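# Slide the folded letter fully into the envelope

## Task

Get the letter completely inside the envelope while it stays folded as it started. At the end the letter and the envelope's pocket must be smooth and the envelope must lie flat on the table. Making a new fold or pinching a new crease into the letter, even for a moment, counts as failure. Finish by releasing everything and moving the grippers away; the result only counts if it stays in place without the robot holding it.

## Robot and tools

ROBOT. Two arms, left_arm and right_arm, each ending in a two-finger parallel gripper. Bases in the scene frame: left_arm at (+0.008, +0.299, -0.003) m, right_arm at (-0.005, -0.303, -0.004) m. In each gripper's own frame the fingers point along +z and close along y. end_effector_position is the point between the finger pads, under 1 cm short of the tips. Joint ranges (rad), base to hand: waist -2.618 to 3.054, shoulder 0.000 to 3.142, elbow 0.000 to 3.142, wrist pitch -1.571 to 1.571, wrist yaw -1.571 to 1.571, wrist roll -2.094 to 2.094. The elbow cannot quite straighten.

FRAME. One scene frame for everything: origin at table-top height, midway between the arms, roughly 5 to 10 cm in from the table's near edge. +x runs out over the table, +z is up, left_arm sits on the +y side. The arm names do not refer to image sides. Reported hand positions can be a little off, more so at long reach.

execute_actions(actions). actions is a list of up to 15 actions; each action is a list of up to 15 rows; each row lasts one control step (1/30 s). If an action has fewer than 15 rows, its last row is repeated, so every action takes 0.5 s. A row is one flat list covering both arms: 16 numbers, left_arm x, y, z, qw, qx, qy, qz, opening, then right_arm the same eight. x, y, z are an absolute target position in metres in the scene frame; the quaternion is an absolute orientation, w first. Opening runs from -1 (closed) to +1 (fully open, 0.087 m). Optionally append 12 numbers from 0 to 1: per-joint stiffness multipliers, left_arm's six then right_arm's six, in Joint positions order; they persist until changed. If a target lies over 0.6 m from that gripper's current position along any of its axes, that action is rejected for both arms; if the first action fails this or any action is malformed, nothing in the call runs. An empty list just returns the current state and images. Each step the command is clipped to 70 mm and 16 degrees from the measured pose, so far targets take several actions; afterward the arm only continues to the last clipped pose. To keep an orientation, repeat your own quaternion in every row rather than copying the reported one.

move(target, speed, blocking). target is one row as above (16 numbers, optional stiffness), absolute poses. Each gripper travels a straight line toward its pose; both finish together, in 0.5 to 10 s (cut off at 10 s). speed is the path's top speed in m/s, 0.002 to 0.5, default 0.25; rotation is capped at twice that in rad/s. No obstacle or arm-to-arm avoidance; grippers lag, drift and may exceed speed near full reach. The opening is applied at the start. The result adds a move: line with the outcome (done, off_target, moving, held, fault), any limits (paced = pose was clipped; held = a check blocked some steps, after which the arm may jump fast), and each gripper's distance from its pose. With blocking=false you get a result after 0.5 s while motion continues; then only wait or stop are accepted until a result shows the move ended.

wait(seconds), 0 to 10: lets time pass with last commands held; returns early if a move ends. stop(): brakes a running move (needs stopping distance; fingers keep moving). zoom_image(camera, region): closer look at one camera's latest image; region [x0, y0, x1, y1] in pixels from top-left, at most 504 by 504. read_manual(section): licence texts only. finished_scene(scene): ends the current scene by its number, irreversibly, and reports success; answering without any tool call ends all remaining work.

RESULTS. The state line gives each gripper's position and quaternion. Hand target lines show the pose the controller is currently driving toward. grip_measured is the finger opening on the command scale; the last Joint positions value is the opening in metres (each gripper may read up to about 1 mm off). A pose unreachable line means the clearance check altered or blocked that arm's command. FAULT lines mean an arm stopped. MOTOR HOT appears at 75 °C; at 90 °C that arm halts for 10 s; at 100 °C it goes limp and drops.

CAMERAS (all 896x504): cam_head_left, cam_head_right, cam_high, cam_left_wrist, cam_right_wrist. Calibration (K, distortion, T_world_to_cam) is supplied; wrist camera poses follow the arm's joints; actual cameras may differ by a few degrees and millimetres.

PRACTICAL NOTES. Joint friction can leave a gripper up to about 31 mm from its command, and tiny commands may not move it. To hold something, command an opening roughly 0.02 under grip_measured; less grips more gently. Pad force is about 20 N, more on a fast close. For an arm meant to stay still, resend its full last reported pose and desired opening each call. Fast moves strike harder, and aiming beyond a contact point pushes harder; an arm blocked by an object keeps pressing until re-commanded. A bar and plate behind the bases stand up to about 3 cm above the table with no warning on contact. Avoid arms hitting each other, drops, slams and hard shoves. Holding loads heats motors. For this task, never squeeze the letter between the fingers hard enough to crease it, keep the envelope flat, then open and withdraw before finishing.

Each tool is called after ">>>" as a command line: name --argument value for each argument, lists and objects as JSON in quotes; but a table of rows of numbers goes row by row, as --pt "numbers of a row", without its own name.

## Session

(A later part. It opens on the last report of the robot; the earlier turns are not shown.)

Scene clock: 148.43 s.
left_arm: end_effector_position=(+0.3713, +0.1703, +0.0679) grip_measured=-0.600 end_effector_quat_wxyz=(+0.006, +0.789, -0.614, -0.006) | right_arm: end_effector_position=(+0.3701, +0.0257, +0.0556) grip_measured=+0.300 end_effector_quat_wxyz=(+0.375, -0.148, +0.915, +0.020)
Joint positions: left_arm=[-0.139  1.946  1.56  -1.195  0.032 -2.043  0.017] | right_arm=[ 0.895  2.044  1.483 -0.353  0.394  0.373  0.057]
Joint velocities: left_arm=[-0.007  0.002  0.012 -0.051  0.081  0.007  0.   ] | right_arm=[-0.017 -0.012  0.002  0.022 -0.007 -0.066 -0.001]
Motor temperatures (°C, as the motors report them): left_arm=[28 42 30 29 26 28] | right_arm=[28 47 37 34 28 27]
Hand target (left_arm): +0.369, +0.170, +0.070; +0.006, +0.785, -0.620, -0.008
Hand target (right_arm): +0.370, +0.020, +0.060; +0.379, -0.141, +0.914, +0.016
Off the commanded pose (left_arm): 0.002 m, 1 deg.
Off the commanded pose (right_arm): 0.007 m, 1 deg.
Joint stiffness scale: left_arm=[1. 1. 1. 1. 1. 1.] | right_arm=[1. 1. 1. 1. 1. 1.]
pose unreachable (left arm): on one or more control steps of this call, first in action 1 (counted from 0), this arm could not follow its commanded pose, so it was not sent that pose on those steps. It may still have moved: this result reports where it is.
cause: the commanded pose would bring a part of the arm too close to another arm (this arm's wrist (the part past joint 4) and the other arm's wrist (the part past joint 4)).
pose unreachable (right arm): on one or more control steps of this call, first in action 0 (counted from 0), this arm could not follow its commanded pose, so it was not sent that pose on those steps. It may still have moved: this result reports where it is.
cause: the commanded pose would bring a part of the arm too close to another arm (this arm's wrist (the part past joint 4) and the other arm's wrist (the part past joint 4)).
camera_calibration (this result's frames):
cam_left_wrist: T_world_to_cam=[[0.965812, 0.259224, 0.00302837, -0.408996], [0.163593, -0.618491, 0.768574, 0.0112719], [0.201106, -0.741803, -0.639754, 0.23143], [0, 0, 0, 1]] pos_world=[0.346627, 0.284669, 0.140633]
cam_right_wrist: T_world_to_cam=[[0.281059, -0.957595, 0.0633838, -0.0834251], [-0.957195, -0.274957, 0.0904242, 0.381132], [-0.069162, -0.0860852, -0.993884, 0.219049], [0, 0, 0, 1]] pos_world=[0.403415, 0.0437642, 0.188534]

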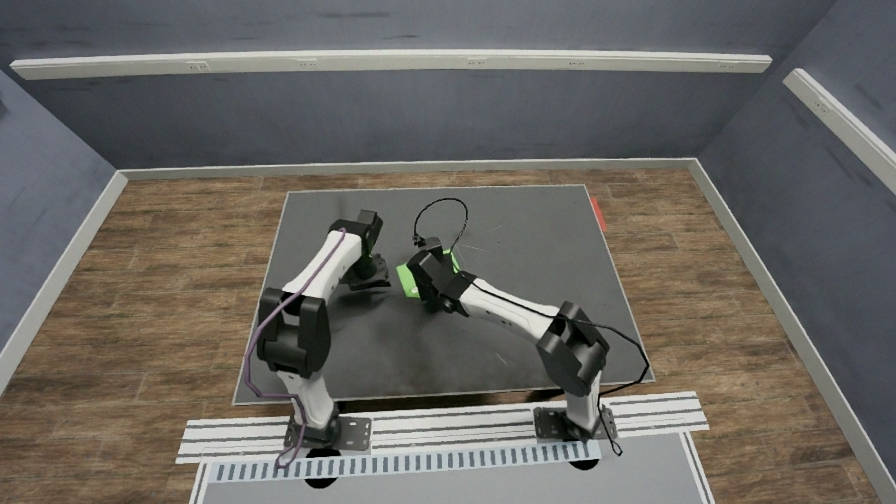

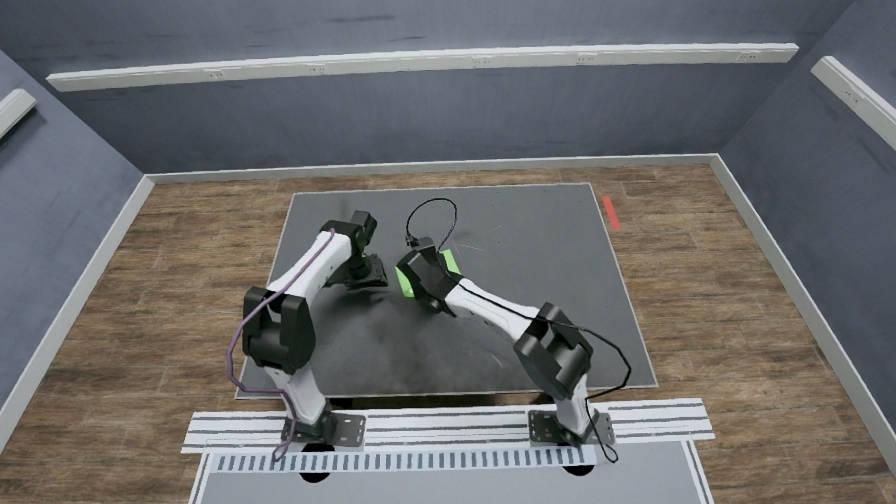

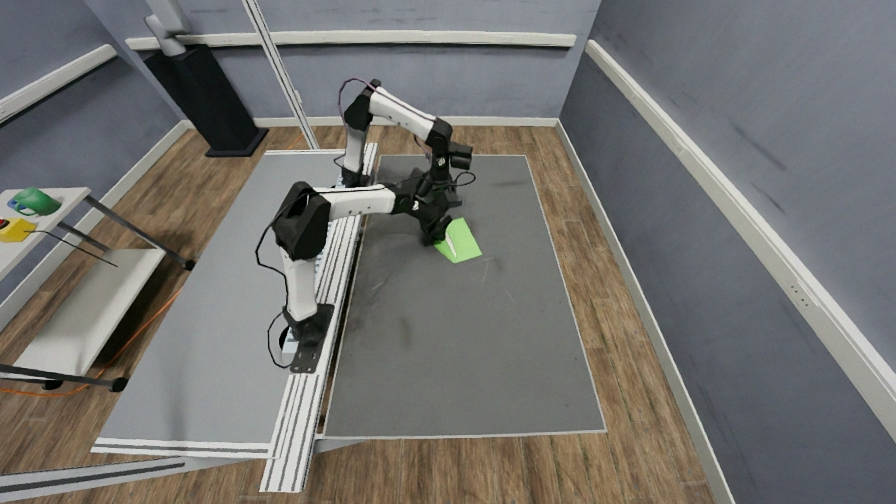

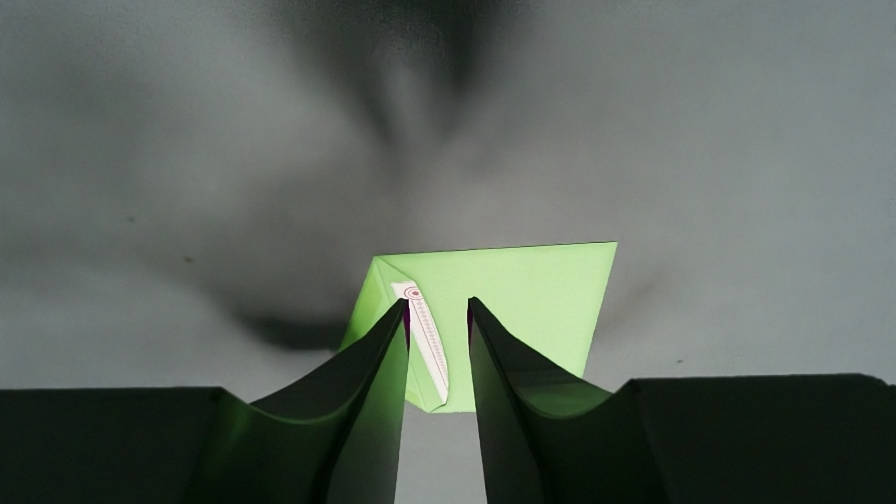

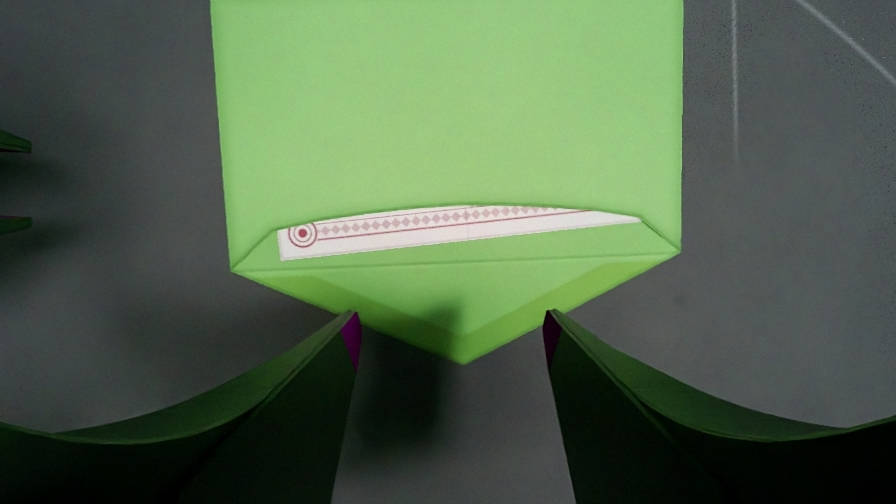

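The whole letter is past the crease (about 3 mm at the left corner, 12 mm at the right), and everything lies flat.

>>> move --target '[0.34,0.25,0.12,-0.006,-0.785,0.62,0.008,-0.6,0.28,-0.2,0.15,0.38,-0.141,0.916,0.016,0.3]'

>>> finished_scene --scene 2

Scene clock: 152.67 s.
left_arm: end_effector_position=(+0.3456, +0.2453, +0.1204) grip_measured=-0.600 end_effector_quat_wxyz=(+0.004, +0.785, -0.619, -0.002) | right_arm: end_effector_position=(+0.2816, -0.1962, +0.1551) grip_measured=+0.300 end_effector_quat_wxyz=(+0.382, -0.138, +0.914, +0.015)
Joint positions: left_arm=[ 0.072  1.793  1.56  -1.346  0.031 -1.819  0.017] | right_arm=[ 0.5    1.169  0.956 -0.606  0.158  0.072  0.057]
Joint velocities: left_arm=[-0.002 -0.002 -0.012  0.007  0.007  0.022  0.001] | right_arm=[-0.002  0.017 -0.007  0.037  0.037 -0.037  0.001]
Motor temperatures (°C, as the motors report them): left_arm=[28 42 30 29 26 28] | right_arm=[28 48 37 34 28 27]
Hand target (left_arm): +0.338, +0.249, +0.119; +0.006, +0.785, -0.620, -0.009
Hand target (right_arm): +0.278, -0.198, +0.151; +0.376, -0.140, +0.916, +0.016
Off the commanded pose (left_arm): 0.007 m, 1 deg.
Off the commanded pose (right_arm): 0.007 m, 1 deg.
Joint stiffness scale: left_arm=[1. 1. 1. 1. 1. 1.] | right_arm=[1. 1. 1. 1. 1. 1.]
move: done
camera_calibration (this result's frames):
cam_left_wrist: T_world_to_cam=[[0.969159, 0.246183, 0.0111513, -0.402733], [0.148455, -0.619352, 0.77095, 0.0267371], [0.196701, -0.745518, -0.636798, 0.327961], [0, 0, 0, 1]] pos_world=[0.321833, 0.360206, 0.192723]
cam_right_wrist: T_world_to_cam=[[0.259184, -0.963464, 0.0675357, -0.273031], [-0.964183, -0.254029, 0.0762976, 0.234634], [-0.0563539, -0.0848919, -0.994795, 0.289521], [0, 0, 0, 1]] pos_world=[0.313311, -0.178874, 0.288551]

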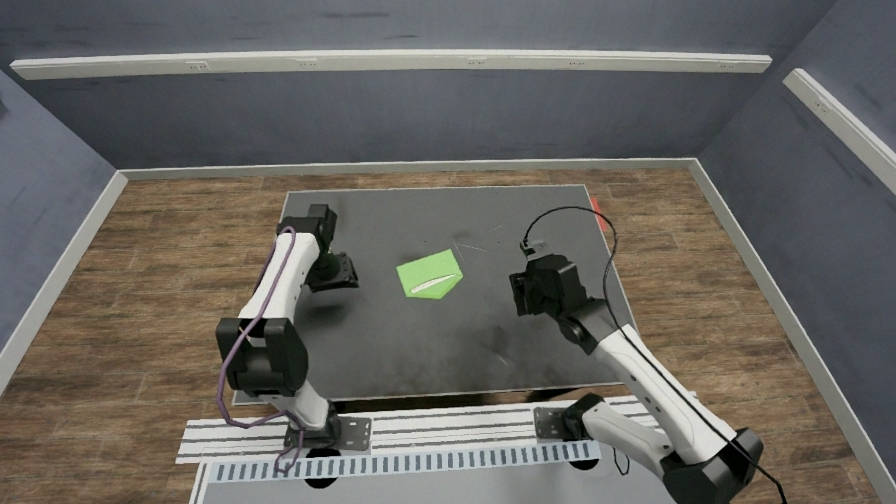

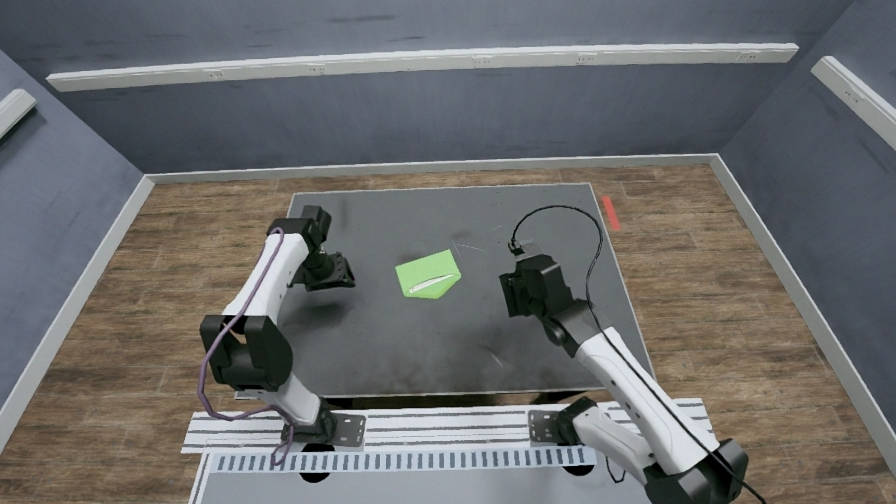

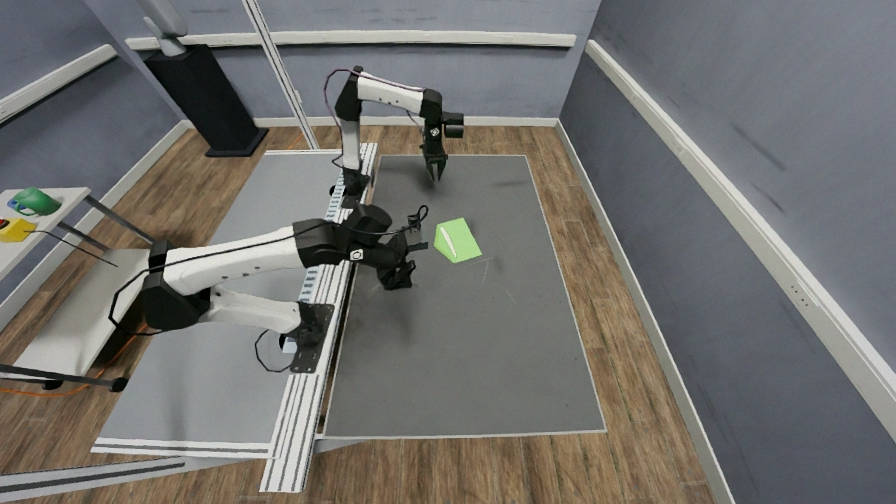

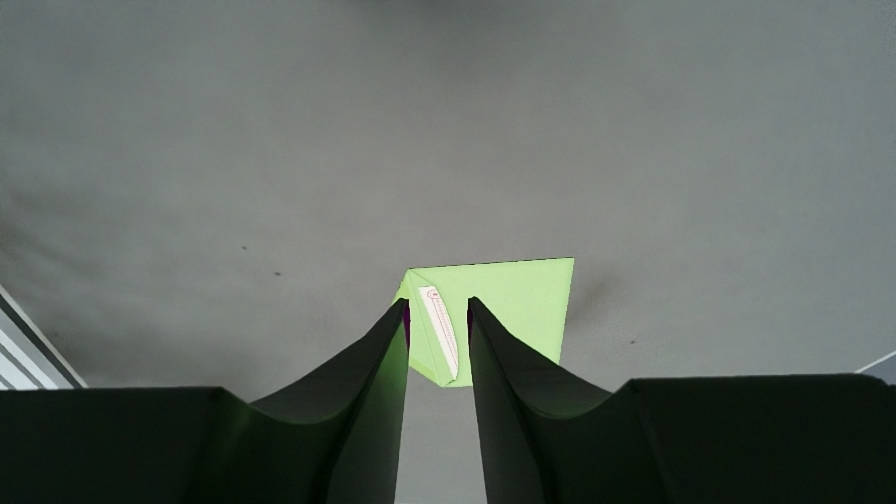

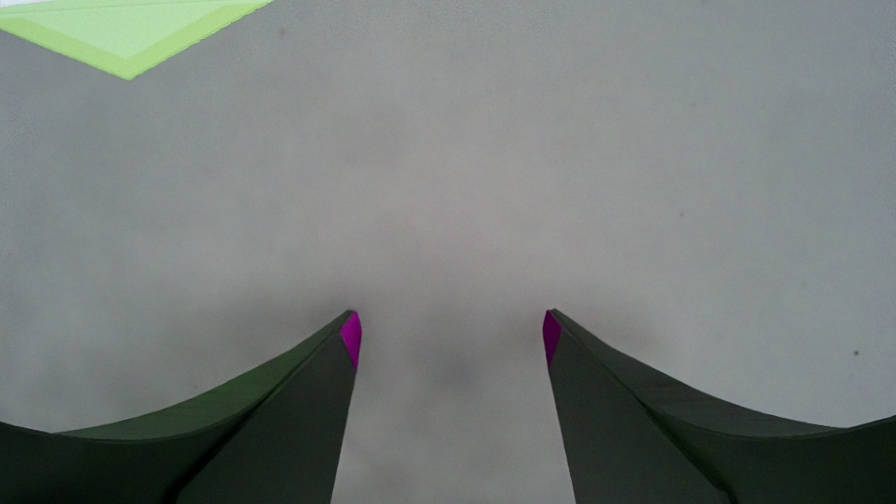

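The scene is finished: the task was done.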